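## Task

Pick up the small cardboard box lying on the desk behind the stacked cartons and set it on the top of the low shelf. The carton stack must stay undisturbed, the robot must not tip over or finish leaning, and the box must rest on the shelf by itself, not be held there by the robot.

## Robot and tools

Robot: a simulated Hello Robot Stretch 3 with a single arm. It has a two-wheel differential base (0.33 m long, 0.34 m wide), a lift that slides up a mast, and a telescoping arm pointing out of the robot's RIGHT side. The base has no sideways motion, so to move the gripper forward or back you drive the base. Turns pivot about the point between the drive wheels, 0.05 m behind the front edge. With the arm in and the wrist folded, a turn sweeps a radius of 0.28 m; an unfolded, level gripper reaches beyond that. Occasionally a loose object gets a small nudge from outside.

Frames: the base frame has its origin on the floor between the wheels, x forward, y left, z up. hand_pose is reported in this frame, at the point where the closed fingertips meet; with all wrist joints at zero its x axis is up, y points back along the arm toward the mast, z to the rear. The odometry frame is the base frame as it was at the start of the scene.

execute_actions: argument "actions" is a list holding one action, or empty to only read state and images. Optional "cameras" picks images from head_camera, nav_camera, wrist_camera or "all" (default all; [] gives none). One action may contain:
- "base": exactly one of {"translate_m": d}, an offset in metres from where the base currently stands (forward positive, -1 to 1), or {"rotate_rad": d}, an in-place turn offset in radians (counter-clockwise/left positive, -3.2 to 3.2).
- "joints": an object keyed by joint name, each value an absolute target: lift_m 0 to 1.1 (arm height); arm_m 0 to 0.52 (extension); wrist_yaw_rad -1.345 to 4.42 (0 along the arm, positive toward the front, 3.0 folded over the base); wrist_pitch_rad -1.57 to 0.451 (0 level, negative fingertips down); wrist_roll_rad -2.911 to 2.911; gripper_m -0.089 to 0.179 (bigger is wider; actual fingertip gap is about 0.007 less when nearly shut and 0.025 less when fully open, zero below 0.007); head_pan_rad -3.953 to 1.73 (0 forward, -1.57 looks along the arm); head_tilt_rad -1.53 to 0.419 (negative down).
- "contact_limits": {"arm_m": effort percent 1 to 100}, stopping the arm motion once its effort hits that level; also caps its holding force until the next action. Too low stops it immediately.
Base and joint motions begin together. Joints left out may keep pushing toward earlier targets. Unknown keys or out-of-range values reject the whole call. If a result reports a stop, later motion calls in the same reply are skipped. Each action lasts at most 15 s.

wait: {"seconds": 0 to 10}; commands nothing and returns state and images.
zoom_image: {"camera", "region": [x0,y0,x1,y1]} in pixels of that camera's latest full image, at most 504x504; gives a finer view.
finished_scene: {"scene": 1 or 2}; irreversible, reports success and gives the next task.

Result lines: joint_positions; base_status and joint_status ("done", "off_target" = resting away from target and maybe still pushing, "contact_stop", "time_out", "torque_fault"); on_its_own for uncommanded joints ("held at" is the held target, not position); motor_effort in percent with peak in brackets (biased and noisy; positive wheel effort pushes forward); base_odometry (wheel-counted, slip counts as motion; heading -3.142 to 3.142, left positive); turned_by_wheels and turned_by_imu; base_tilt in degrees (forward/right positive, a few degrees of fixed bias); lidar_m: 12 distances, 30-degree sectors counter-clockwise from straight ahead (4th left, 7th behind, 10th right), a plane 0.17 m high, range 0.15 to 12, "-" none, blind to glass and the robot; wrist_depth_mm and head_depth_mm: 7x7 median-depth grids (head one sideways as sent); contact_limits line. Camera calibration is given in the images' pixel conventions with small errors.

Stops: arm and lift stop on firm contact and go slack until recommanded; a slack lift may sag under load or be pushed up by closing fingers on a surface. Base, wrist and head have no contact stop. A wrist servo pushed hard for several seconds shuts off for 10 s (torque_fault).

Gripper: to grasp, command a value below the object's width (lower squeezes harder); to let go, command at least 0.02 above the touching value. Neither reading nor "done" proves a hold; check images. To re-squeeze send a different value.

Self-collision: fold or unfold the wrist (yaw to 3.0) only with lift_m 0.32 to 0.95, pitch -0.4, roll near 0; once folded the lift may go down to 0.25. With yaw below -0.4, keep pitch at -0.5 or lower.

Speed: base is fast (0.30 m/s, 1.9 rad/s) only when stowed: lift below 0.30, arm below 0.03, yaw above 2.54; otherwise 0.10 m/s and 0.63 rad/s.

Safety: pushing against something solid with the gripper above about 0.45 m can tip the robot, more so with a raised contact limit or a repeat push. Never drive while gripping, hooking or pushing something fixed. If it snags, reverse the last move in small steps; if base_tilt shows leaning, free the gripper, then lower lift to about 0.2. Avoid drops, slams, hard hits and disturbing the carton stack, and release the item so it sits freely on the shelf before finishing.

Each tool is called after "Request:" by a JSON object that holds its "api" and its "payload", one argument or row to a line.

## Session

Request:
{"api": "execute_actions", "payload": {
  "actions": []
}}

Scene clock: 0.00 s.
base_odometry: x=+0.000 y=+0.000 heading=+0.000 (m, m, rad; odometry frame)
turned_by_wheels: +0.000 (rad since the last result)
turned_by_imu: +0.000 (rad since the last result)
base_tilt: forward=-0.3 right=-0.6 (deg)
lidar_m: 1.73 2.26 1.78 1.75 1.56 2.65 2.62 1.08 0.84 0.83 2.14 1.88
head_depth_mm: 1982 2021 2042 2042 2056 2003 1889 / 1979 2072 2048 2059 2074 2008 1826 / 1983 2088 2093 2101 2119 2017 1869 / 1997 2106 2112 2129 2141 1985 1892 / 2016 2143 2157 2157 2145 1982 1865 / 2013 2170 2210 2198 2206 2174 2173 / 2016 2190 2204 2215 2218 2228 2157
base_status: not commanded
joint_positions: lift_m=+0.545 arm_m=+0.001 wrist_yaw_rad=+2.990 wrist_pitch_rad=-0.452 wrist_roll_rad=-0.011 gripper_m=+0.037 head_pan_rad=-0.008 head_tilt_rad=-0.009
joint_status: not commanded
motor_effort: left_wheel=+0 right_wheel=+0 lift_m=+36 arm_m=+0 wrist_yaw_rad=+0 wrist_pitch_rad=+5 wrist_roll_rad=+0 gripper_m=+0 head_pan_rad=+0 head_tilt_rad=+2 (%)
hand_pose: x=+0.0120 y=+0.0714 z=+0.5503 quat_wxyz=(+0.210, +0.695, +0.107, +0.679) (m; base frame)
wrist_depth_mm: - - - - - - - / - - - - - - - / - - - - - - - / - - - - - - - / 940 - 979 942 947 961 944 / 792 794 - 795 810 802 819 / 704 690 674 706 683 704 700
pictures: head_camera (sideways: a quarter turn clockwise sets it upright), nav_camera (sideways: a quarter turn counterclockwise sets it upright), wrist_camera
Images, in order (width x height): head_camera 896x504, nav_camera 672x504, wrist_camera 644x364.

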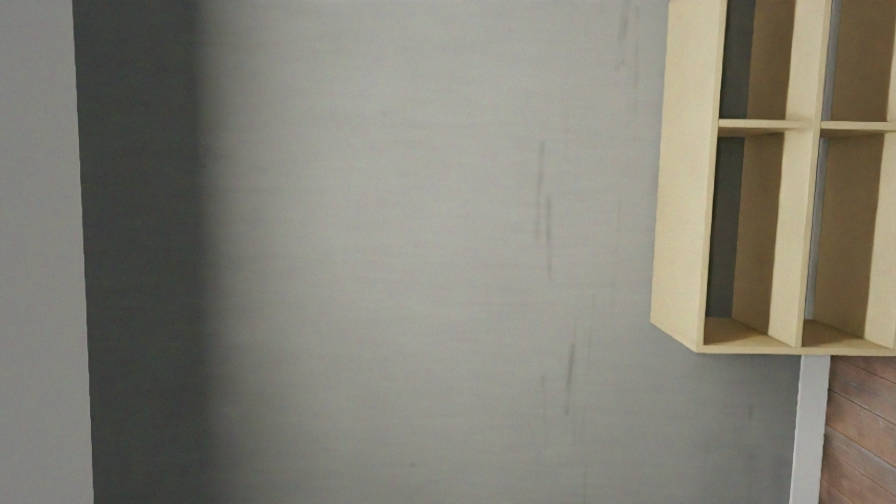

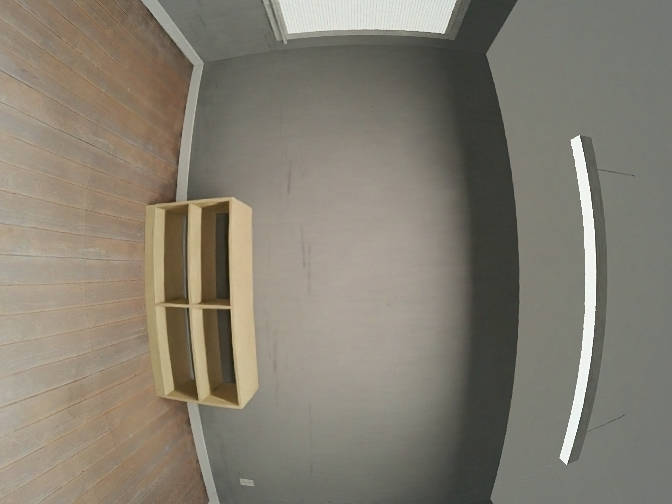

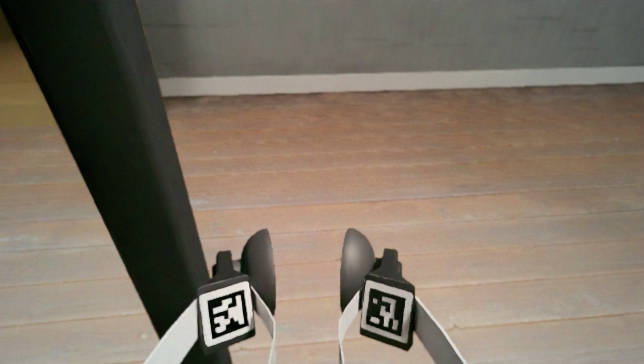

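Request:
{"api": "execute_actions", "payload": {
  "actions": [
    {"joints":{"head_pan_rad":-1.8,"head_tilt_rad":-0.6}}
  ],
  "cameras": ["head_camera","nav_camera"]
}}

Scene clock: 3.97 s.
base_odometry: x=+0.000 y=+0.000 heading=+0.000 (m, m, rad; odometry frame)
turned_by_wheels: +0.000 (rad since the last result)
turned_by_imu: -0.001 (rad since the last result)
base_tilt: forward=-0.4 right=-0.5 (deg)
lidar_m: 1.74 2.26 1.78 1.75 1.56 2.65 2.62 1.08 0.84 0.83 2.13 1.87
head_depth_mm: 1763 884 892 1008 1190 1371 1231 / 1768 887 881 999 1174 1352 1243 / 1735 887 867 976 1153 1358 1236 / 1731 980 874 986 1171 1355 1239 / 1722 1880 2124 2280 1787 1467 1238 / 1704 1874 2113 2279 1794 1462 1240 / 1675 1854 2074 2226 1795 1466 1235
base_status: not commanded
joint_positions: lift_m=+0.545 arm_m=+0.001 wrist_yaw_rad=+2.990 wrist_pitch_rad=-0.452 wrist_roll_rad=-0.011 gripper_m=+0.037 head_pan_rad=-1.793 head_tilt_rad=-0.592
joint_status: all done
motor_effort: left_wheel=+1(1) right_wheel=+1(1) lift_m=+36(37) arm_m=+0(0) wrist_yaw_rad=+0(0) wrist_pitch_rad=+5(5) wrist_roll_rad=+0(0) gripper_m=+0(0) head_pan_rad=-2(29) head_tilt_rad=-6(47) (%)
hand_pose: x=+0.0120 y=+0.0714 z=+0.5503 quat_wxyz=(+0.210, +0.695, +0.107, +0.679) (m; base frame)
wrist_depth_mm: - - - - - - - / - - - - - - - / - - - - - - - / - - - - - - - / 917 - 974 959 970 944 933 / 795 782 - 804 812 811 807 / 696 695 679 704 681 709 703
pictures: head_camera (sideways: a quarter turn clockwise sets it upright), nav_camera (sideways: a quarter turn counterclockwise sets it upright)
camera_calibration (this result's frames):
head_camera: T_world_to_cam=[[0.110422, 0.564052, -0.818323, 1.08631], [0.98394, -0.178223, 0.00992466, -0.0145985], [-0.140246, -0.806277, -0.574673, 0.706547], [0, 0, 0, 1]] pos_world=[-0.00649848, -0.045667, 1.29513]
nav_camera: T_world_to_cam=[[-0.163036, -0.573422, 0.802874, -0.999657], [-0.965261, 0.261114, -0.00952043, 0.0692575], [-0.204182, -0.776535, -0.596073, 0.731473], [0, 0, 0, 1]] pos_world=[0.0532256, -0.0232945, 1.23927]
Images, in order (width x height): head_camera 896x504, nav_camera 672x504.

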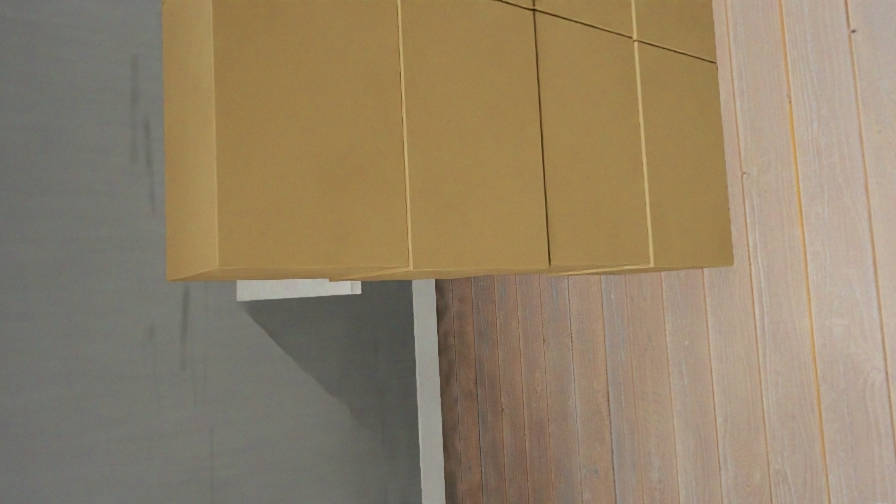

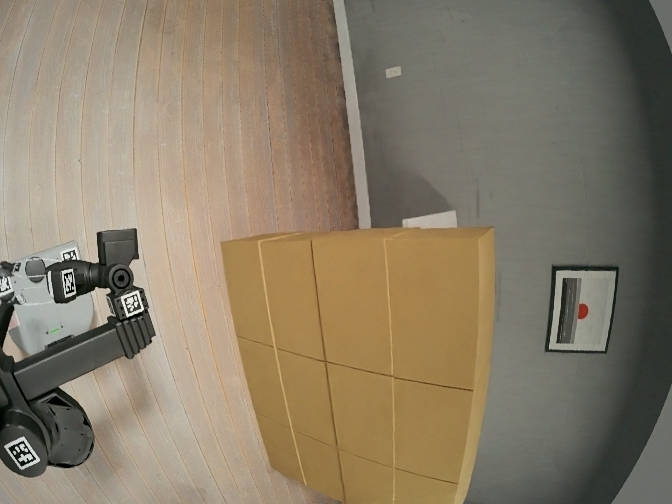

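Request:
{"api": "execute_actions", "payload": {
  "actions": [
    {"joints":{"lift_m":0.25}}
  ],
  "cameras": []
}}

Request:
{"api": "execute_actions", "payload": {
  "actions": [
    {"base":{"translate_m":0.35}}
  ],
  "cameras": []
}}

Request:
{"api": "execute_actions", "payload": {
  "actions": [
    {"base":{"rotate_rad":-1.571}}
  ],
  "cameras": []
}}

Request:
{"api": "execute_actions", "payload": {
  "actions": [
    {"base":{"translate_m":1.0}}
  ],
  "cameras": []
}}

Request:
{"api": "execute_actions", "payload": {
  "actions": [
    {"base":{"translate_m":0.5},"joints":{"head_pan_rad":-1.5}}
  ],
  "cameras": ["head_camera","nav_camera"]
}}

Scene clock: 13.50 s.
base_odometry: x=+0.000 y=+0.000 heading=+0.000 (m, m, rad; odometry frame)
turned_by_wheels: +0.000 (rad since the last result)
turned_by_imu: -0.002 (rad since the last result)
base_tilt: forward=-0.3 right=-0.5 (deg)
lidar_m: 1.73 2.27 1.78 1.75 1.56 2.65 2.62 1.08 0.84 0.83 2.14 1.88
head_depth_mm: 1787 887 889 1011 1192 1378 1247 / 1751 891 878 995 1173 1362 1234 / 1740 886 866 978 1152 1364 1230 / 1734 979 875 987 1173 1348 1234 / 1717 1873 2123 2259 1788 1466 1237 / 1696 1864 2114 2254 1799 1458 1236 / 1672 1861 2073 2208 1789 1455 1233
base_status: not commanded
joint_positions: lift_m=+0.251 arm_m=+0.001 wrist_yaw_rad=+2.990 wrist_pitch_rad=-0.452 wrist_roll_rad=-0.011 gripper_m=+0.037 head_pan_rad=-1.793 head_tilt_rad=-0.592
joint_status: all done
motor_effort: left_wheel=+0(1) right_wheel=+1(0) lift_m=+13(31) arm_m=+0(0) wrist_yaw_rad=+0(0) wrist_pitch_rad=+5(5) wrist_roll_rad=+0(0) gripper_m=+0(1) head_pan_rad=-2(2) head_tilt_rad=-6(6) (%)
hand_pose: x=+0.0120 y=+0.0714 z=+0.2558 quat_wxyz=(+0.210, +0.695, +0.107, +0.679) (m; base frame)
wrist_depth_mm: - - - - - - - / - - - - - - - / 804 - 821 818 825 827 839 / 639 - 645 643 647 642 660 / 524 - 554 551 535 541 541 / 465 - - - 457 459 461 / - - - - 386 398 399
pictures: none
No camera images: the call's "cameras" was empty. Leave "cameras" out to get every camera's image.

Scene clock: 16.33 s.
base_odometry: x=+0.350 y=+0.000 heading=+0.000 (m, m, rad; odometry frame)
turned_by_wheels: +0.000 (rad since the last result)
turned_by_imu: +0.000 (rad since the last result)
base_tilt: forward=-0.3 right=-0.6 (deg)
lidar_m: 1.39 1.90 1.75 1.72 1.84 2.22 2.97 1.12 0.95 2.03 2.18 1.58
head_depth_mm: 1804 998 973 1073 1238 1406 1238 / 1815 1946 1520 1343 1395 1426 1234 / 1775 1962 2191 2315 1802 1476 1238 / 1750 1949 2164 2314 1801 1472 1236 / 1748 1946 2147 2323 1782 1466 1232 / 1737 1912 2149 2285 1811 1454 1236 / 1711 1880 2106 2276 1794 1468 1232
base_status: done
joint_positions: lift_m=+0.251 arm_m=+0.001 wrist_yaw_rad=+2.990 wrist_pitch_rad=-0.452 wrist_roll_rad=-0.011 gripper_m=+0.037 head_pan_rad=-1.793 head_tilt_rad=-0.593
joint_status: not commanded
motor_effort: left_wheel=+1(11) right_wheel=+1(7) lift_m=+13(13) arm_m=+0(0) wrist_yaw_rad=+0(0) wrist_pitch_rad=+5(5) wrist_roll_rad=+0(0) gripper_m=-1(1) head_pan_rad=-2(2) head_tilt_rad=-6(5) (%)
hand_pose: x=+0.0120 y=+0.0714 z=+0.2558 quat_wxyz=(+0.210, +0.695, +0.107, +0.679) (m; base frame)
wrist_depth_mm: - - - - - - - / - - - - - - - / 791 - 809 815 823 822 840 / 627 - 641 650 645 661 660 / 526 - 550 556 533 541 535 / 462 - - - 454 459 462 / - - - - 383 400 397
pictures: none
No camera images: the call's "cameras" was empty. Leave "cameras" out to get every camera's image.

Scene clock: 18.53 s.
base_odometry: x=+0.350 y=+0.000 heading=-1.571 (m, m, rad; odometry frame)
turned_by_wheels: -1.571 (rad since the last result)
turned_by_imu: -1.584 (rad since the last result)
base_tilt: forward=-0.4 right=-0.6 (deg)
lidar_m: 2.03 2.19 1.58 1.39 1.90 1.74 1.72 1.70 2.22 2.97 1.11 0.95
head_depth_mm: 2656 2951 3187 2327 1781 1469 1236 / 2626 2953 3089 2322 1797 1457 1241 / 2597 2874 3100 2330 1809 1468 1234 / 2645 2865 3082 2309 1787 1459 1239 / 2591 2877 3122 2305 1799 1457 1238 / 2544 2813 3088 2325 1795 1457 1237 / 2556 2793 3087 2305 1792 1457 1236
base_status: done
joint_positions: lift_m=+0.251 arm_m=+0.001 wrist_yaw_rad=+2.990 wrist_pitch_rad=-0.452 wrist_roll_rad=-0.011 gripper_m=+0.037 head_pan_rad=-1.793 head_tilt_rad=-0.593
joint_status: not commanded
motor_effort: left_wheel=+2(12) right_wheel=-1(5) lift_m=+14(13) arm_m=+0(0) wrist_yaw_rad=+0(0) wrist_pitch_rad=+5(5) wrist_roll_rad=+0(1) gripper_m=+0(1) head_pan_rad=-2(2) head_tilt_rad=-5(5) (%)
hand_pose: x=+0.0120 y=+0.0714 z=+0.2558 quat_wxyz=(+0.210, +0.695, +0.107, +0.679) (m; base frame)
wrist_depth_mm: - - - - - - - / - - - - - - - / 786 - 820 817 831 829 843 / 634 - 638 663 648 658 658 / 525 - 549 558 533 536 534 / 462 - - - 461 454 461 / - - - - 386 401 398
pictures: none
No camera images: the call's "cameras" was empty. Leave "cameras" out to get every camera's image.

Scene clock: 23.47 s.
base_odometry: x=+0.350 y=-1.000 heading=-1.571 (m, m, rad; odometry frame)
turned_by_wheels: +0.000 (rad since the last result)
turned_by_imu: +0.000 (rad since the last result)
base_tilt: forward=-0.4 right=-0.6 (deg)
lidar_m: 1.04 1.12 1.67 1.29 1.79 2.67 2.70 2.62 0.51 0.50 0.84 1.06
head_depth_mm: 2796 3080 3271 2311 1802 1459 1239 / 2765 3041 3201 2300 1807 1471 1240 / 2698 2966 534 586 692 866 1202 / 2710 877 528 568 658 780 970 / 2675 881 527 562 651 763 956 / 2637 878 527 556 643 753 1022 / 2660 2842 526 552 874 1458 1206
base_status: done
joint_positions: lift_m=+0.251 arm_m=+0.001 wrist_yaw_rad=+2.990 wrist_pitch_rad=-0.452 wrist_roll_rad=-0.011 gripper_m=+0.037 head_pan_rad=-1.793 head_tilt_rad=-0.593
joint_status: not commanded
motor_effort: left_wheel=+2(12) right_wheel=-1(5) lift_m=+13(13) arm_m=+0(0) wrist_yaw_rad=-1(0) wrist_pitch_rad=+5(5) wrist_roll_rad=+0(0) gripper_m=+0(0) head_pan_rad=-3(2) head_tilt_rad=-5(5) (%)
hand_pose: x=+0.0120 y=+0.0714 z=+0.2558 quat_wxyz=(+0.210, +0.695, +0.107, +0.679) (m; base frame)
wrist_depth_mm: - - - - - - - / - - - - - - - / 790 - 821 830 824 846 823 / 630 - 643 647 647 663 651 / 527 - 548 551 536 539 535 / 464 - - - 457 457 458 / - - - - 385 397 399
pictures: none
No camera images: the call's "cameras" was empty. Leave "cameras" out to get every camera's image.

Scene clock: 26.80 s.
base_odometry: x=+0.350 y=-1.500 heading=-1.571 (m, m, rad; odometry frame)
turned_by_wheels: +0.000 (rad since the last result)
turned_by_imu: +0.000 (rad since the last result)
base_tilt: forward=-0.3 right=-0.4 (deg)
lidar_m: 0.55 0.59 0.88 1.61 1.64 2.25 3.11 0.71 0.65 0.66 0.71 0.56
head_depth_mm: 2642 2842 1440 1015 791 1413 1238 / 2714 2941 1431 1018 789 1451 1202 / 2742 2952 1433 1016 789 1467 1209 / 2330 2327 1431 1010 812 1109 1207 / 1601 1691 1424 1013 839 1465 1231 / 1204 1265 1283 1016 840 1435 1235 / 970 1009 1054 1012 869 1226 1202
base_status: done
joint_positions: lift_m=+0.251 arm_m=+0.001 wrist_yaw_rad=+2.990 wrist_pitch_rad=-0.452 wrist_roll_rad=-0.011 gripper_m=+0.037 head_pan_rad=-1.507 head_tilt_rad=-0.593
joint_status: all done
motor_effort: left_wheel=+2(10) right_wheel=-1(6) lift_m=+13(14) arm_m=+0(0) wrist_yaw_rad=+0(0) wrist_pitch_rad=+5(5) wrist_roll_rad=+0(0) gripper_m=+0(1) head_pan_rad=+3(17) head_tilt_rad=-5(5) (%)
hand_pose: x=+0.0120 y=+0.0714 z=+0.2558 quat_wxyz=(+0.210, +0.695, +0.107, +0.679) (m; base frame)
wrist_depth_mm: - - - - - 858 598 / - - - - - 847 617 / 801 - 809 819 819 777 612 / 633 - 639 648 651 656 601 / 532 - 551 546 539 536 545 / 460 - - - 460 455 462 / - - - - 386 399 400
pictures: head_camera (sideways: a quarter turn clockwise sets it upright), nav_camera (sideways: a quarter turn counterclockwise sets it upright)
camera_calibration (this result's frames):
head_camera: T_world_to_cam=[[-0.0530354, 0.572897, -0.817909, 1.08677], [0.994289, 0.106258, 0.00995542, -0.0147017], [0.0926131, -0.81271, -0.575261, 0.705891], [0, 0, 0, 1]] pos_world=[0.00688033, -0.0473617, 1.2951]
nav_camera: T_world_to_cam=[[0.00519312, -0.596703, 0.802445, -1.00012], [-0.999725, -0.0214628, -0.00949006, 0.0694282], [0.0228855, -0.802175, -0.59665, 0.730839], [0, 0, 0, 1]] pos_world=[0.0578772, -0.00902599, 1.23926]
Images, in order (width x height): head_camera 896x504, nav_camera 672x504.

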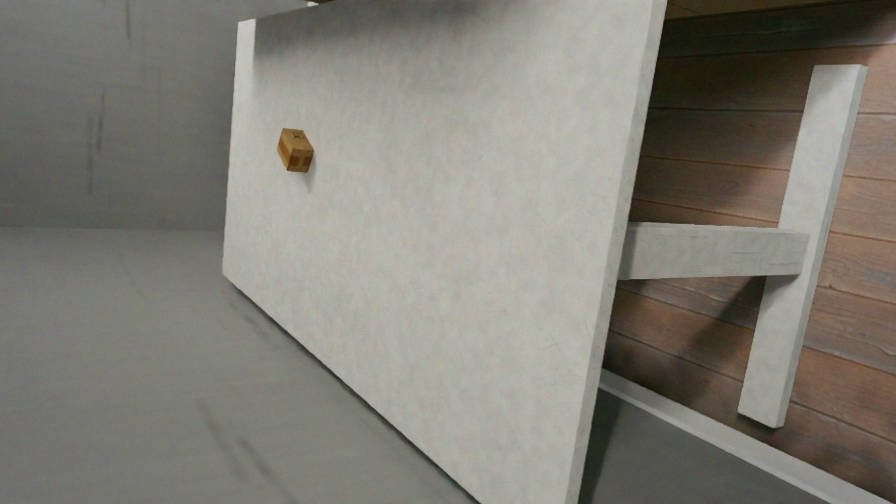

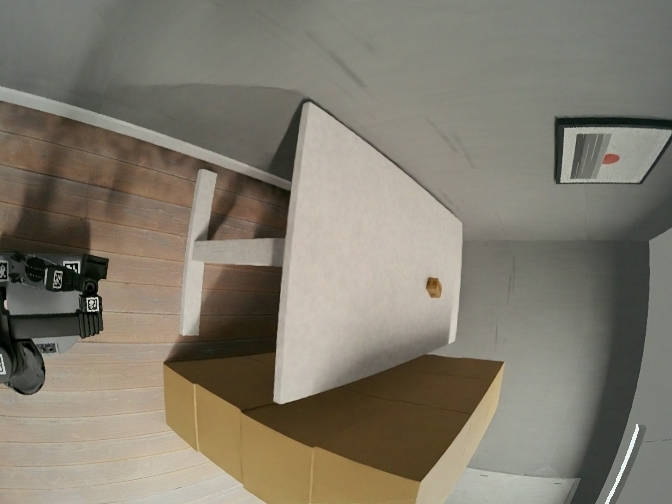

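Request:
{"api": "execute_actions", "payload": {
  "actions": [
    {"base":{"translate_m":-1.0}}
  ],
  "cameras": []
}}

Request:
{"api": "execute_actions", "payload": {
  "actions": [
    {"base":{"translate_m":-0.15}}
  ],
  "cameras": []
}}

Request:
{"api": "execute_actions", "payload": {
  "actions": [
    {"base":{"rotate_rad":-1.56}}
  ],
  "cameras": []
}}

Request:
{"api": "execute_actions", "payload": {
  "actions": [
    {"base":{"translate_m":1.0}}
  ],
  "cameras": []
}}

Request:
{"api": "execute_actions", "payload": {
  "actions": [
    {"base":{"translate_m":1.0}}
  ],
  "cameras": []
}}

Request:
{"api": "execute_actions", "payload": {
  "actions": [
    {"base":{"translate_m":0.3},"joints":{"head_pan_rad":1.5}}
  ],
  "cameras": ["head_camera","nav_camera"]
}}

Scene clock: 42.47 s.
base_odometry: x=+0.350 y=-0.500 heading=-1.571 (m, m, rad; odometry frame)
turned_by_wheels: +0.000 (rad since the last result)
turned_by_imu: -0.004 (rad since the last result)
base_tilt: forward=-0.3 right=-0.6 (deg)
lidar_m: 1.54 1.65 1.35 1.36 1.84 2.24 2.21 2.15 3.05 1.03 0.58 0.72
head_depth_mm: 2537 2846 2967 2310 1806 1462 1235 / 2578 2893 3115 2328 1803 1467 1238 / 2653 2951 3099 2317 1798 1453 1241 / 2697 2810 2741 2124 1779 1458 1242 / 2716 1179 1225 1309 1442 1423 1234 / 2813 951 892 935 993 1092 1142 / 2791 873 706 735 760 840 998
base_status: done
joint_positions: lift_m=+0.251 arm_m=+0.001 wrist_yaw_rad=+2.990 wrist_pitch_rad=-0.452 wrist_roll_rad=-0.011 gripper_m=+0.037 head_pan_rad=-1.507 head_tilt_rad=-0.593
joint_status: not commanded
motor_effort: left_wheel=+2(10) right_wheel=+0(6) lift_m=+14(14) arm_m=+0(0) wrist_yaw_rad=+0(0) wrist_pitch_rad=+5(5) wrist_roll_rad=+0(0) gripper_m=+0(1) head_pan_rad=+3(2) head_tilt_rad=-5(5) (%)
hand_pose: x=+0.0120 y=+0.0714 z=+0.2558 quat_wxyz=(+0.210, +0.695, +0.107, +0.679) (m; base frame)
wrist_depth_mm: - - - - - - - / - - - - - - - / 787 - 813 812 826 840 844 / 636 - 639 645 641 655 660 / 528 - 553 553 530 539 540 / 460 - - - 462 457 458 / - - - - 384 398 400
pictures: none
No camera images: the call's "cameras" was empty. Leave "cameras" out to get every camera's image.

Scene clock: 44.37 s.
base_odometry: x=+0.350 y=-0.350 heading=-1.571 (m, m, rad; odometry frame)
turned_by_wheels: +0.000 (rad since the last result)
turned_by_imu: -0.001 (rad since the last result)
base_tilt: forward=-0.4 right=-0.7 (deg)
lidar_m: 1.69 1.82 1.40 1.35 1.78 2.09 2.06 2.01 3.04 1.45 0.68 0.69
head_depth_mm: 2535 2810 3031 2320 1795 1467 1244 / 2556 2852 3060 2339 1778 1474 1238 / 2650 2905 3112 2303 1797 1465 1238 / 2653 2969 3183 2322 1792 1466 1231 / 2713 1621 1728 1878 1735 1456 1232 / 2797 1228 1258 1329 1419 1419 1242 / 2849 1000 1001 1031 1097 1148 1188
base_status: done
joint_positions: lift_m=+0.251 arm_m=+0.001 wrist_yaw_rad=+2.990 wrist_pitch_rad=-0.452 wrist_roll_rad=-0.011 gripper_m=+0.037 head_pan_rad=-1.507 head_tilt_rad=-0.593
joint_status: not commanded
motor_effort: left_wheel=+2(9) right_wheel=-1(7) lift_m=+14(13) arm_m=+0(0) wrist_yaw_rad=+0(0) wrist_pitch_rad=+5(5) wrist_roll_rad=+0(0) gripper_m=-1(0) head_pan_rad=+2(2) head_tilt_rad=-5(5) (%)
hand_pose: x=+0.0120 y=+0.0714 z=+0.2558 quat_wxyz=(+0.210, +0.695, +0.107, +0.679) (m; base frame)
wrist_depth_mm: - - - - - - - / - - - - - - - / 801 - 804 821 821 845 839 / 634 - 644 650 659 646 658 / 532 - 550 551 533 533 541 / 464 - - - 454 457 464 / - - - - 385 397 398
pictures: none
No camera images: the call's "cameras" was empty. Leave "cameras" out to get every camera's image.

Scene clock: 46.53 s.
base_odometry: x=+0.350 y=-0.350 heading=-3.131 (m, m, rad; odometry frame)
turned_by_wheels: -1.560 (rad since the last result)
turned_by_imu: -1.573 (rad since the last result)
base_tilt: forward=-0.4 right=-0.5 (deg)
lidar_m: 1.37 0.67 0.71 1.69 1.83 1.40 1.35 1.54 2.09 2.07 2.02 3.04
head_depth_mm: 1722 1891 2101 2238 1794 1465 1242 / 1739 1931 2141 2300 1800 1466 1235 / 1787 1973 2202 2315 1798 1461 1238 / 1823 2034 2241 2318 1786 1470 1244 / 1880 2082 2352 2315 1788 1456 1240 / 1916 2087 2289 2298 1784 1467 1231 / 1897 2027 2404 2300 1774 1462 1231
base_status: done
joint_positions: lift_m=+0.251 arm_m=+0.001 wrist_yaw_rad=+2.990 wrist_pitch_rad=-0.452 wrist_roll_rad=-0.011 gripper_m=+0.037 head_pan_rad=-1.507 head_tilt_rad=-0.593
joint_status: not commanded
motor_effort: left_wheel=+2(11) right_wheel=-1(7) lift_m=+13(13) arm_m=+0(0) wrist_yaw_rad=+0(0) wrist_pitch_rad=+5(5) wrist_roll_rad=+0(0) gripper_m=+0(1) head_pan_rad=+2(3) head_tilt_rad=-6(6) (%)
hand_pose: x=+0.0120 y=+0.0714 z=+0.2558 quat_wxyz=(+0.210, +0.695, +0.107, +0.679) (m; base frame)
wrist_depth_mm: - - - - - 685 549 / - - - - - 694 592 / 796 - 804 825 845 711 649 / 637 - 639 631 648 650 651 / 531 - 551 550 533 539 541 / 463 - - - 458 456 465 / - - - - 387 396 399
pictures: none
No camera images: the call's "cameras" was empty. Leave "cameras" out to get every camera's image.

Scene clock: 51.47 s.
base_odometry: x=-0.650 y=-0.361 heading=-3.131 (m, m, rad; odometry frame)
turned_by_wheels: +0.000 (rad since the last result)
turned_by_imu: +0.000 (rad since the last result)
base_tilt: forward=-0.3 right=-0.5 (deg)
lidar_m: 2.03 0.49 0.39 0.39 0.42 0.64 2.36 2.78 2.22 1.88 2.02 2.05
head_depth_mm: 1827 1985 2228 2308 1813 1460 1237 / 1826 2013 2235 2237 1776 1469 1243 / 1849 2055 2198 2223 1801 1457 1234 / 1915 2099 2315 2281 1795 1462 1229 / 1938 2099 2285 2323 1802 1454 1234 / 1986 2255 2561 2310 1792 1467 1236 / 2078 2304 2659 2308 1802 1463 1235
base_status: done
joint_positions: lift_m=+0.251 arm_m=+0.001 wrist_yaw_rad=+2.990 wrist_pitch_rad=-0.452 wrist_roll_rad=-0.011 gripper_m=+0.037 head_pan_rad=-1.507 head_tilt_rad=-0.593
joint_status: not commanded
motor_effort: left_wheel=+2(11) right_wheel=-1(6) lift_m=+14(14) arm_m=+0(0) wrist_yaw_rad=+0(0) wrist_pitch_rad=+5(5) wrist_roll_rad=+0(0) gripper_m=+0(0) head_pan_rad=+2(2) head_tilt_rad=-5(5) (%)
hand_pose: x=+0.0120 y=+0.0714 z=+0.2558 quat_wxyz=(+0.210, +0.695, +0.107, +0.679) (m; base frame)
wrist_depth_mm: - 388 390 400 408 414 423 / - 415 425 428 438 445 456 / 443 - 456 470 484 491 497 / 487 - 511 523 538 547 558 / 508 - 538 548 542 533 537 / 465 - - - 451 459 461 / - - - - 387 399 400
pictures: none
No camera images: the call's "cameras" was empty. Leave "cameras" out to get every camera's image.

Scene clock: 56.40 s.
base_odometry: x=-1.650 y=-0.372 heading=-3.131 (m, m, rad; odometry frame)
turned_by_wheels: +0.000 (rad since the last result)
turned_by_imu: +0.000 (rad since the last result)
base_tilt: forward=-0.2 right=-0.5 (deg)
lidar_m: 1.04 1.13 1.45 0.54 0.36 0.43 3.31 2.93 2.22 2.00 1.32 1.05
head_depth_mm: 1932 2085 2270 2205 1794 1469 1236 / 1980 2172 2429 2328 1794 1458 1236 / 2028 2206 2476 2296 1778 1472 1231 / 2071 2282 2555 2315 1775 1473 1239 / 2092 2354 2641 2304 1785 1462 1239 / 2089 2276 2477 2255 1781 1463 1240 / 1803 1807 1912 2026 1782 1475 1234
base_status: done
joint_positions: lift_m=+0.251 arm_m=+0.001 wrist_yaw_rad=+2.990 wrist_pitch_rad=-0.452 wrist_roll_rad=-0.011 gripper_m=+0.037 head_pan_rad=-1.507 head_tilt_rad=-0.593
joint_status: not commanded
motor_effort: left_wheel=+2(10) right_wheel=-1(6) lift_m=+14(13) arm_m=+0(0) wrist_yaw_rad=+0(0) wrist_pitch_rad=+5(5) wrist_roll_rad=+0(0) gripper_m=+0(0) head_pan_rad=+2(1) head_tilt_rad=-5(5) (%)
hand_pose: x=+0.0120 y=+0.0714 z=+0.2558 quat_wxyz=(+0.210, +0.695, +0.107, +0.679) (m; base frame)
wrist_depth_mm: - - - - - - - / - 733 - - - - - / 314 - 779 811 816 830 851 / 343 - 636 650 649 651 651 / 381 - 552 549 539 536 533 / 415 - - - 454 458 459 / - - - - 387 397 401
pictures: none
No camera images: the call's "cameras" was empty. Leave "cameras" out to get every camera's image.

Scene clock: 59.17 s.
base_odometry: x=-1.950 y=-0.375 heading=-3.130 (m, m, rad; odometry frame)
turned_by_wheels: +0.000 (rad since the last result)
turned_by_imu: +0.000 (rad since the last result)
base_tilt: forward=-0.4 right=-0.6 (deg)
lidar_m: 0.75 0.81 1.23 1.40 0.63 0.55 1.75 2.99 2.08 1.91 0.94 0.75
head_depth_mm: 1159 1273 1429 1616 1759 1460 1236 / 1166 1291 1441 1653 1796 1460 1229 / 1181 1304 1457 1651 1785 1464 1234 / 1189 1312 1475 1686 1781 1462 1236 / 1202 1331 1482 1700 1778 1463 1236 / 1207 1344 1424 1722 1734 1459 1233 / 1219 1351 1412 1011 1338 1467 1287
base_status: done
joint_positions: lift_m=+0.251 arm_m=+0.001 wrist_yaw_rad=+2.990 wrist_pitch_rad=-0.452 wrist_roll_rad=-0.011 gripper_m=+0.037 head_pan_rad=+1.493 head_tilt_rad=-0.593
joint_status: all done
motor_effort: left_wheel=+1(12) right_wheel=+0(6) lift_m=+13(14) arm_m=+0(0) wrist_yaw_rad=+0(0) wrist_pitch_rad=+5(5) wrist_roll_rad=+0(0) gripper_m=+0(0) head_pan_rad=+2(31) head_tilt_rad=-5(5) (%)
hand_pose: x=+0.0120 y=+0.0714 z=+0.2558 quat_wxyz=(+0.210, +0.695, +0.107, +0.679) (m; base frame)
wrist_depth_mm: - - - - - - 834 / - - - - - - 839 / 810 - 807 824 823 830 789 / 638 - 642 647 658 649 656 / 531 - 553 558 533 537 540 / 460 - - - 456 455 459 / - - - - 382 399 403
pictures: head_camera (sideways: a quarter turn clockwise sets it upright), nav_camera (sideways: a quarter turn counterclockwise sets it upright)
camera_calibration (this result's frames):
head_camera: T_world_to_cam=[[-0.0283954, -0.574961, -0.817688, 1.08633], [-0.999332, 0.0351719, 0.0099719, -0.00256205], [0.0230262, 0.817424, -0.575576, 0.706725], [0, 0, 0, 1]] pos_world=[0.0120133, 0.0469949, 1.29508]
nav_camera: T_world_to_cam=[[0.0791186, 0.591769, 0.802216, -1.00028], [0.992743, -0.119885, -0.00947379, 0.0572529], [0.0905676, 0.797143, -0.596959, 0.730828], [0, 0, 0, 1]] pos_world=[-0.0438863, 0.0162208, 1.23925]
Images, in order (width x height): head_camera 896x504, nav_camera 672x504.

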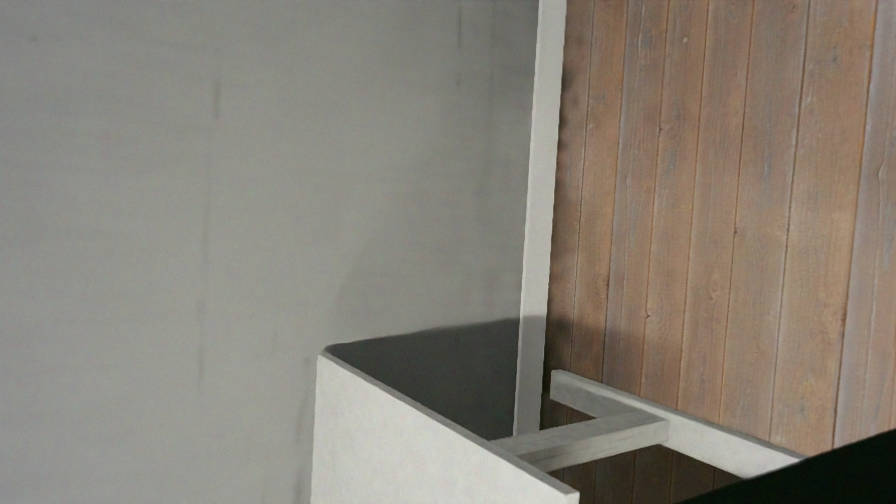

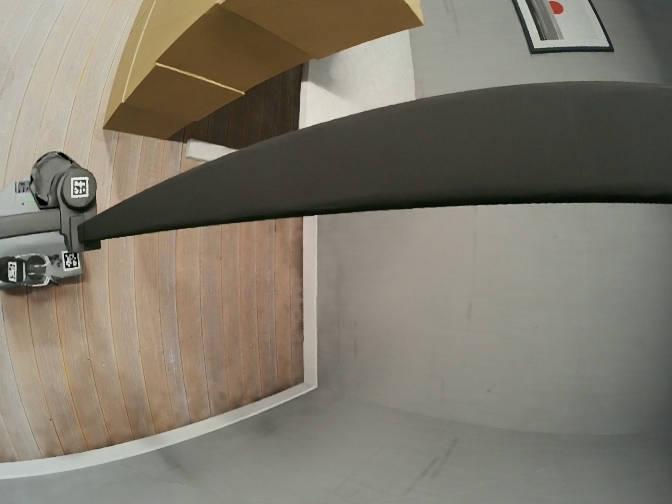

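Request:
{"api": "execute_actions", "payload": {
  "actions": [
    {"base":{"translate_m":0.06}}
  ],
  "cameras": []
}}

Request:
{"api": "execute_actions", "payload": {
  "actions": [
    {"base":{"rotate_rad":-1.56},"joints":{"head_pan_rad":-1.8}}
  ],
  "cameras": []
}}

Request:
{"api": "execute_actions", "payload": {
  "actions": [
    {"base":{"translate_m":-0.6},"joints":{"lift_m":0.9,"wrist_pitch_rad":-0.4}}
  ],
  "cameras": ["head_camera","nav_camera"]
}}

Scene clock: 66.80 s.
base_odometry: x=-2.010 y=-0.376 heading=-3.130 (m, m, rad; odometry frame)
turned_by_wheels: +0.000 (rad since the last result)
turned_by_imu: -0.001 (rad since the last result)
base_tilt: forward=-0.3 right=-0.5 (deg)
lidar_m: 0.69 0.74 1.13 1.39 0.71 0.60 1.69 2.98 2.11 1.76 0.86 0.69
head_depth_mm: 1159 1258 1441 1624 1760 1458 1235 / 1154 1278 1444 1636 1770 1469 1242 / 1174 1295 1444 1638 1786 1467 1229 / 1180 1306 1462 1677 1784 1453 1238 / 1185 1324 1478 1686 1782 1461 1236 / 1199 1338 1443 1719 1776 1462 1232 / 1211 1347 1407 1119 1405 1460 1297
base_status: done
joint_positions: lift_m=+0.251 arm_m=+0.001 wrist_yaw_rad=+2.990 wrist_pitch_rad=-0.452 wrist_roll_rad=-0.011 gripper_m=+0.037 head_pan_rad=+1.493 head_tilt_rad=-0.593
joint_status: not commanded
motor_effort: left_wheel=+2(11) right_wheel=+0(5) lift_m=+13(14) arm_m=+0(0) wrist_yaw_rad=+0(0) wrist_pitch_rad=+5(5) wrist_roll_rad=+0(0) gripper_m=+0(1) head_pan_rad=+2(2) head_tilt_rad=-5(5) (%)
hand_pose: x=+0.0120 y=+0.0714 z=+0.2558 quat_wxyz=(+0.210, +0.695, +0.107, +0.679) (m; base frame)
wrist_depth_mm: - - - - - - 758 / - - - - - - 780 / 738 - 820 824 813 841 754 / 638 - 644 639 641 648 659 / 529 - 548 546 534 532 541 / 463 - - - 454 456 460 / - - - - 385 399 398
pictures: none
No camera images: the call's "cameras" was empty. Leave "cameras" out to get every camera's image.

Scene clock: 68.97 s.
base_odometry: x=-2.010 y=-0.376 heading=+1.593 (m, m, rad; odometry frame)
turned_by_wheels: -1.560 (rad since the last result)
turned_by_imu: -1.573 (rad since the last result)
base_tilt: forward=-0.3 right=-0.7 (deg)
lidar_m: 1.66 0.85 0.69 0.69 0.75 1.17 1.39 0.69 0.60 3.66 2.95 2.10
head_depth_mm: 3559 885 616 658 744 883 1106 / 3512 982 876 871 882 927 1111 / 3580 1535 1515 1602 1580 1399 1234 / 3586 3929 3239 2299 1796 1452 1228 / 3586 3981 3266 2310 1802 1466 1234 / 3589 3812 3198 2322 1795 1460 1236 / 3599 3875 3255 2306 1786 1462 1236
base_status: done
joint_positions: lift_m=+0.251 arm_m=+0.001 wrist_yaw_rad=+2.990 wrist_pitch_rad=-0.452 wrist_roll_rad=-0.011 gripper_m=+0.037 head_pan_rad=-1.793 head_tilt_rad=-0.593
joint_status: all done
motor_effort: left_wheel=+3(13) right_wheel=-1(6) lift_m=+14(13) arm_m=+0(0) wrist_yaw_rad=+0(0) wrist_pitch_rad=+5(5) wrist_roll_rad=+0(0) gripper_m=+0(0) head_pan_rad=-2(31) head_tilt_rad=-5(4) (%)
hand_pose: x=+0.0120 y=+0.0713 z=+0.2558 quat_wxyz=(+0.210, +0.695, +0.107, +0.679) (m; base frame)
wrist_depth_mm: - 654 655 655 680 680 699 / 700 709 713 717 730 744 752 / 731 - 780 760 769 787 798 / 633 - 643 642 645 651 647 / 531 - 553 554 538 540 537 / 463 - - - 455 460 460 / - - - - 387 398 400
pictures: none
No camera images: the call's "cameras" was empty. Leave "cameras" out to get every camera's image.

Scene clock: 75.70 s.
base_odometry: x=-1.997 y=-0.976 heading=+1.593 (m, m, rad; odometry frame)
turned_by_wheels: +0.000 (rad since the last result)
turned_by_imu: -0.003 (rad since the last result)
base_tilt: forward=-0.3 right=-0.7 (deg)
lidar_m: 1.90 0.97 0.78 0.77 0.85 0.81 0.80 0.54 0.56 0.48 0.51 2.67
head_depth_mm: 2177 2218 1431 1010 787 - - / 3151 3144 1430 1013 788 - - / 3542 3916 1422 1019 789 - - / 3476 3856 1510 1058 814 675 - / 3484 1097 1024 1059 1014 913 - / 3435 876 538 519 591 690 - / 3471 877 524 507 586 704 826
base_status: done
joint_positions: lift_m=+0.899 arm_m=+0.001 wrist_yaw_rad=+2.990 wrist_pitch_rad=-0.420 wrist_roll_rad=-0.011 gripper_m=+0.037 head_pan_rad=-1.793 head_tilt_rad=-0.593
joint_status: all done
motor_effort: left_wheel=+2(10) right_wheel=-1(7) lift_m=+57(59) arm_m=+0(1) wrist_yaw_rad=+0(1) wrist_pitch_rad=+8(8) wrist_roll_rad=+0(0) gripper_m=+0(1) head_pan_rad=-3(2) head_tilt_rad=-5(5) (%)
hand_pose: x=+0.0126 y=+0.0755 z=+0.9115 quat_wxyz=(+0.199, +0.697, +0.096, +0.682) (m; base frame)
wrist_depth_mm: - 721 728 736 747 754 768 / 768 781 791 804 814 820 836 / 846 - 862 867 881 903 919 / 914 - 947 956 972 - - / - - - - - - - / - - - - - - - / - - - - - - -
pictures: head_camera (sideways: a quarter turn clockwise sets it upright), nav_camera (sideways: a quarter turn counterclockwise sets it upright)
camera_calibration (this result's frames):
head_camera: T_world_to_cam=[[0.110711, 0.564919, -0.817685, 1.08548], [0.983909, -0.17839, 0.00997207, -0.0146601], [-0.140233, -0.805632, -0.575579, 0.707725], [0, 0, 0, 1]] pos_world=[-0.00650407, -0.0456577, 1.29508]
nav_camera: T_world_to_cam=[[-0.163323, -0.574264, 0.802213, -0.998794], [-0.965217, 0.261277, -0.00947362, 0.0691963], [-0.20416, -0.775857, -0.596962, 0.73263], [0, 0, 0, 1]] pos_world=[0.0532372, -0.0232343, 1.23925]
Images, in order (width x height): head_camera 896x504, nav_camera 672x504.

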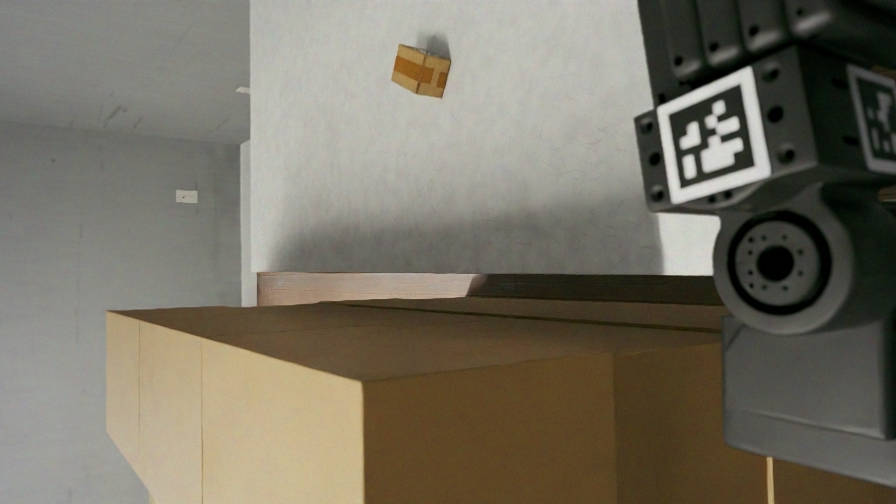

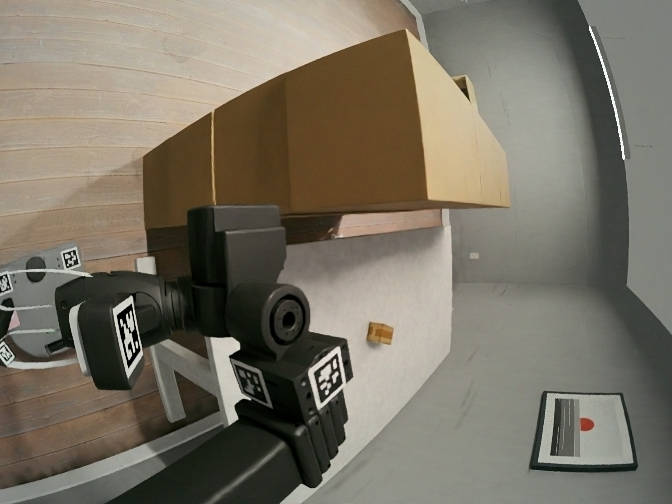

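Request:
{"api": "execute_actions", "payload": {
  "actions": [
    {"base":{"translate_m":-0.38}}
  ],
  "cameras": []
}}

Request:
{"api": "execute_actions", "payload": {
  "actions": [
    {"joints":{"wrist_yaw_rad":0,"gripper_m":0.16,"arm_m":0.25,"head_pan_rad":-1.57}}
  ]
}}

Scene clock: 84.33 s.
base_odometry: x=-1.988 y=-1.356 heading=+1.593 (m, m, rad; odometry frame)
turned_by_wheels: +0.000 (rad since the last result)
turned_by_imu: -0.003 (rad since the last result)
base_tilt: forward=-0.4 right=-0.6 (deg)
lidar_m: 2.07 1.04 0.84 0.83 0.53 0.43 0.43 0.47 0.72 0.36 0.62 0.70
head_depth_mm: 1158 1166 1176 1062 788 - - / 1644 1672 1429 1015 789 - - / 2832 2924 1432 1013 789 - - / 3497 3844 1420 1012 786 669 - / 3504 3776 1423 960 788 661 - / 3409 3814 1422 1017 786 661 - / 3459 1562 1448 1012 787 643 556
base_status: done
joint_positions: lift_m=+0.899 arm_m=+0.001 wrist_yaw_rad=+2.990 wrist_pitch_rad=-0.420 wrist_roll_rad=-0.011 gripper_m=+0.037 head_pan_rad=-1.793 head_tilt_rad=-0.593
joint_status: not commanded
motor_effort: left_wheel=+2(3) right_wheel=-1(4) lift_m=+57(56) arm_m=+0(0) wrist_yaw_rad=+0(0) wrist_pitch_rad=+8(7) wrist_roll_rad=+0(0) gripper_m=+1(0) head_pan_rad=-2(2) head_tilt_rad=-4(5) (%)
hand_pose: x=+0.0126 y=+0.0755 z=+0.9115 quat_wxyz=(+0.199, +0.697, +0.096, +0.682) (m; base frame)
wrist_depth_mm: - 783 786 800 805 817 830 / - 834 850 854 882 869 895 / 543 - 911 936 940 959 959 / 580 - - - - - - / 587 - - - - - - / 582 754 - - - - - / 574 791 - - - - -
pictures: none
No camera images: the call's "cameras" was empty. Leave "cameras" out to get every camera's image.

Scene clock: 87.40 s.
base_odometry: x=-1.988 y=-1.356 heading=+1.593 (m, m, rad; odometry frame)
turned_by_wheels: +0.000 (rad since the last result)
turned_by_imu: -0.001 (rad since the last result)
base_tilt: forward=-0.3 right=-0.6 (deg)
lidar_m: 2.06 1.04 0.84 0.83 0.53 0.43 0.43 0.47 0.72 0.36 0.62 0.70
head_depth_mm: 3285 3121 1518 - 751 644 545 / 3428 3798 1517 - 762 643 544 / 3455 3810 1515 - 767 644 545 / 3496 3831 1432 1014 786 644 544 / 3504 1523 1467 1011 787 641 543 / 3579 1128 1171 1080 785 643 557 / 3691 953 901 955 808 642 557
base_status: not commanded
joint_positions: lift_m=+0.899 arm_m=+0.250 wrist_yaw_rad=+0.003 wrist_pitch_rad=-0.420 wrist_roll_rad=-0.011 gripper_m=+0.160 head_pan_rad=-1.577 head_tilt_rad=-0.593
joint_status: all done
motor_effort: left_wheel=+2(2) right_wheel=+0(0) lift_m=+57(57) arm_m=+3(4) wrist_yaw_rad=-2(3) wrist_pitch_rad=+7(8) wrist_roll_rad=+1(0) gripper_m=+0(97) head_pan_rad=+2(15) head_tilt_rad=-5(5) (%)
hand_pose: x=-0.0209 y=-0.6189 z=+0.9115 quat_wxyz=(+0.696, +0.149, -0.687, -0.146) (m; base frame)
wrist_depth_mm: 455 627 - - - - 693 / 456 644 - - - 949 687 / 468 656 714 725 719 721 668 / 475 572 554 550 557 566 573 / 471 445 447 419 453 453 458 / 438 378 377 385 383 - 385 / - 329 330 330 332 325 335
pictures: head_camera (sideways: a quarter turn clockwise sets it upright), nav_camera (sideways: a quarter turn counterclockwise sets it upright), wrist_camera
camera_calibration (this result's frames):
head_camera: T_world_to_cam=[[-0.0128742, 0.575521, -0.817685, 1.08623], [0.999283, 0.0365216, 0.00997208, -0.0147539], [0.0356023, -0.816971, -0.575579, 0.706653], [0, 0, 0, 1]] pos_world=[0.00356918, -0.0472978, 1.29508]
nav_camera: T_world_to_cam=[[-0.0365144, -0.59592, 0.802213, -0.999567], [-0.998781, 0.0484462, -0.00947362, 0.069401], [-0.0332187, -0.801581, -0.596962, 0.731588], [0, 0, 0, 1]] pos_world=[0.0571201, -0.0125973, 1.23925]
wrist_camera: T_world_to_cam=[[-0.999724, 0.0232914, 0.00313652, -0.0130641], [0.00998147, 0.541623, -0.840563, 1.13886], [-0.0212767, -0.840299, -0.541705, 0.133082], [0, 0, 0, 1]] pos_world=[-0.0215964, -0.504698, 1.02941]
Images, in order (width x height): head_camera 896x504, nav_camera 672x504, wrist_camera 644x364.

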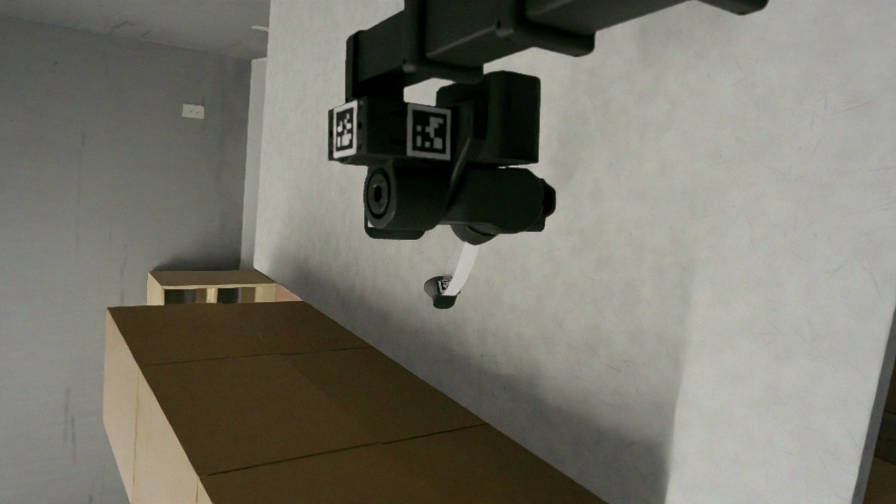

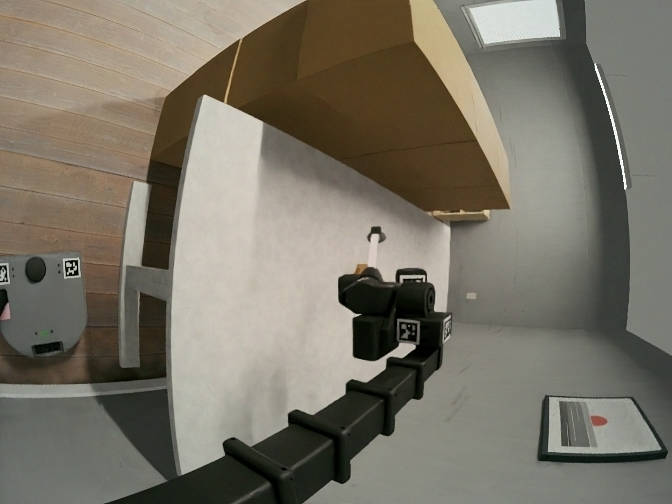

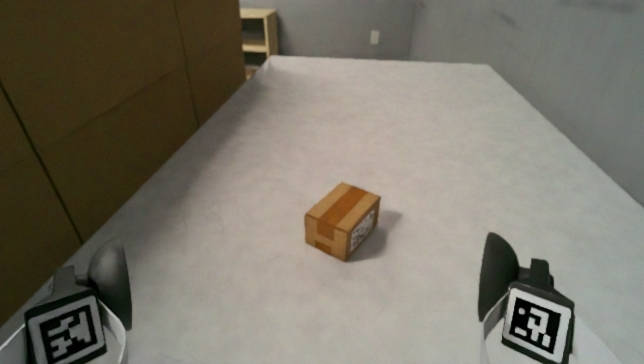

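Request:
{"api": "execute_actions", "payload": {
  "actions": [
    {"base":{"translate_m":0.04},"joints":{"wrist_yaw_rad":-0.4,"arm_m":0.47,"lift_m":0.83}}
  ],
  "cameras": ["wrist_camera","head_camera"]
}}

Scene clock: 94.70 s.
base_odometry: x=-1.989 y=-1.316 heading=+1.593 (m, m, rad; odometry frame)
turned_by_wheels: +0.000 (rad since the last result)
turned_by_imu: -0.001 (rad since the last result)
base_tilt: forward=-0.3 right=-0.5 (deg)
lidar_m: 2.03 1.03 0.83 0.83 0.58 0.47 0.47 0.51 0.37 0.37 0.59 0.71
head_depth_mm: 3303 3420 1424 1059 - - 533 / 3376 3705 1511 937 762 644 546 / 3515 3790 1626 936 787 645 545 / 3515 3831 1430 971 787 645 544 / 3587 1370 1409 1013 788 643 544 / 3605 1061 1057 1065 786 643 557 / 3749 874 818 869 859 644 570
base_status: done
joint_positions: lift_m=+0.831 arm_m=+0.470 wrist_yaw_rad=-0.398 wrist_pitch_rad=-0.420 wrist_roll_rad=-0.011 gripper_m=+0.160 head_pan_rad=-1.577 head_tilt_rad=-0.593
joint_status: all done
motor_effort: left_wheel=+2(7) right_wheel=-1(3) lift_m=+13(50) arm_m=+3(1) wrist_yaw_rad=-2(3) wrist_pitch_rad=+7(7) wrist_roll_rad=+0(0) gripper_m=+1(1) head_pan_rad=+2(2) head_tilt_rad=-5(5) (%)
hand_pose: x=-0.1084 y=-0.8213 z=+0.8430 quat_wxyz=(+0.653, +0.010, -0.703, -0.281) (m; base frame)
wrist_depth_mm: - - - - 876 602 466 / 751 780 775 792 778 627 480 / 580 540 546 551 562 564 487 / 424 423 432 434 434 442 439 / 344 349 352 353 352 355 357 / 304 294 286 242 297 - 300 / - 256 242 209 257 251 261
pictures: head_camera (sideways: a quarter turn clockwise sets it upright), wrist_camera
camera_calibration (this result's frames):
head_camera: T_world_to_cam=[[-0.0128788, 0.575521, -0.817686, 1.08624], [0.999283, 0.0365297, 0.00997207, -0.0147538], [0.035609, -0.816971, -0.575579, 0.706653], [0, 0, 0, 1]] pos_world=[0.00356956, -0.0472978, 1.29508]
wrist_camera: T_world_to_cam=[[-0.911446, 0.411407, 0.00313298, 0.232728], [0.220415, 0.494717, -0.840638, 1.17616], [-0.347394, -0.765506, -0.541588, -0.0500148], [0, 0, 0, 1]] pos_world=[-0.0644995, -0.7159, 0.96091]
Images, in order (width x height): head_camera 896x504, wrist_camera 644x364.

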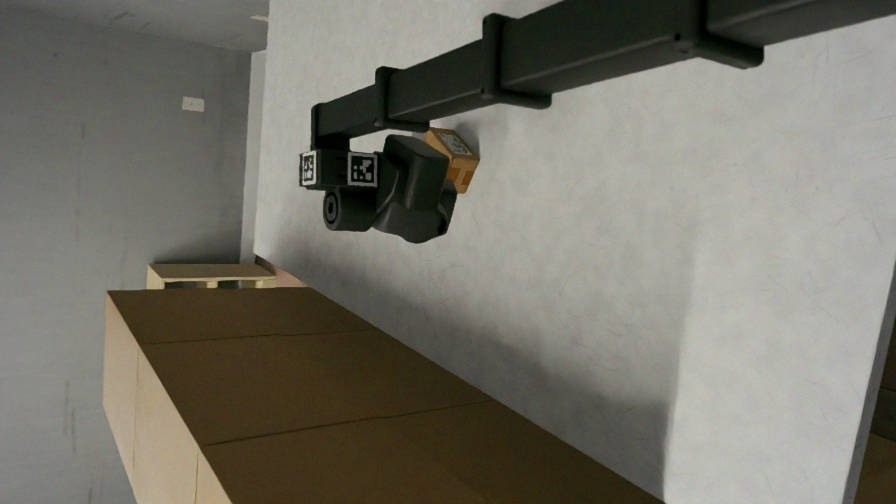

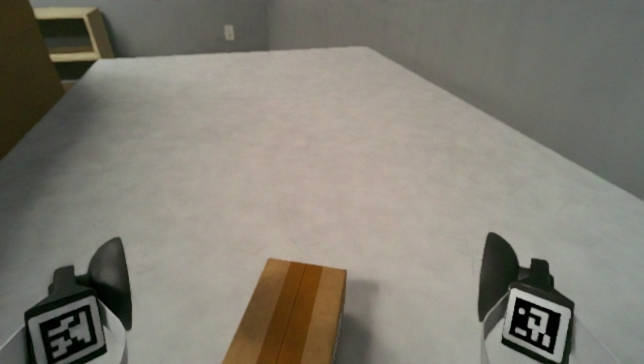

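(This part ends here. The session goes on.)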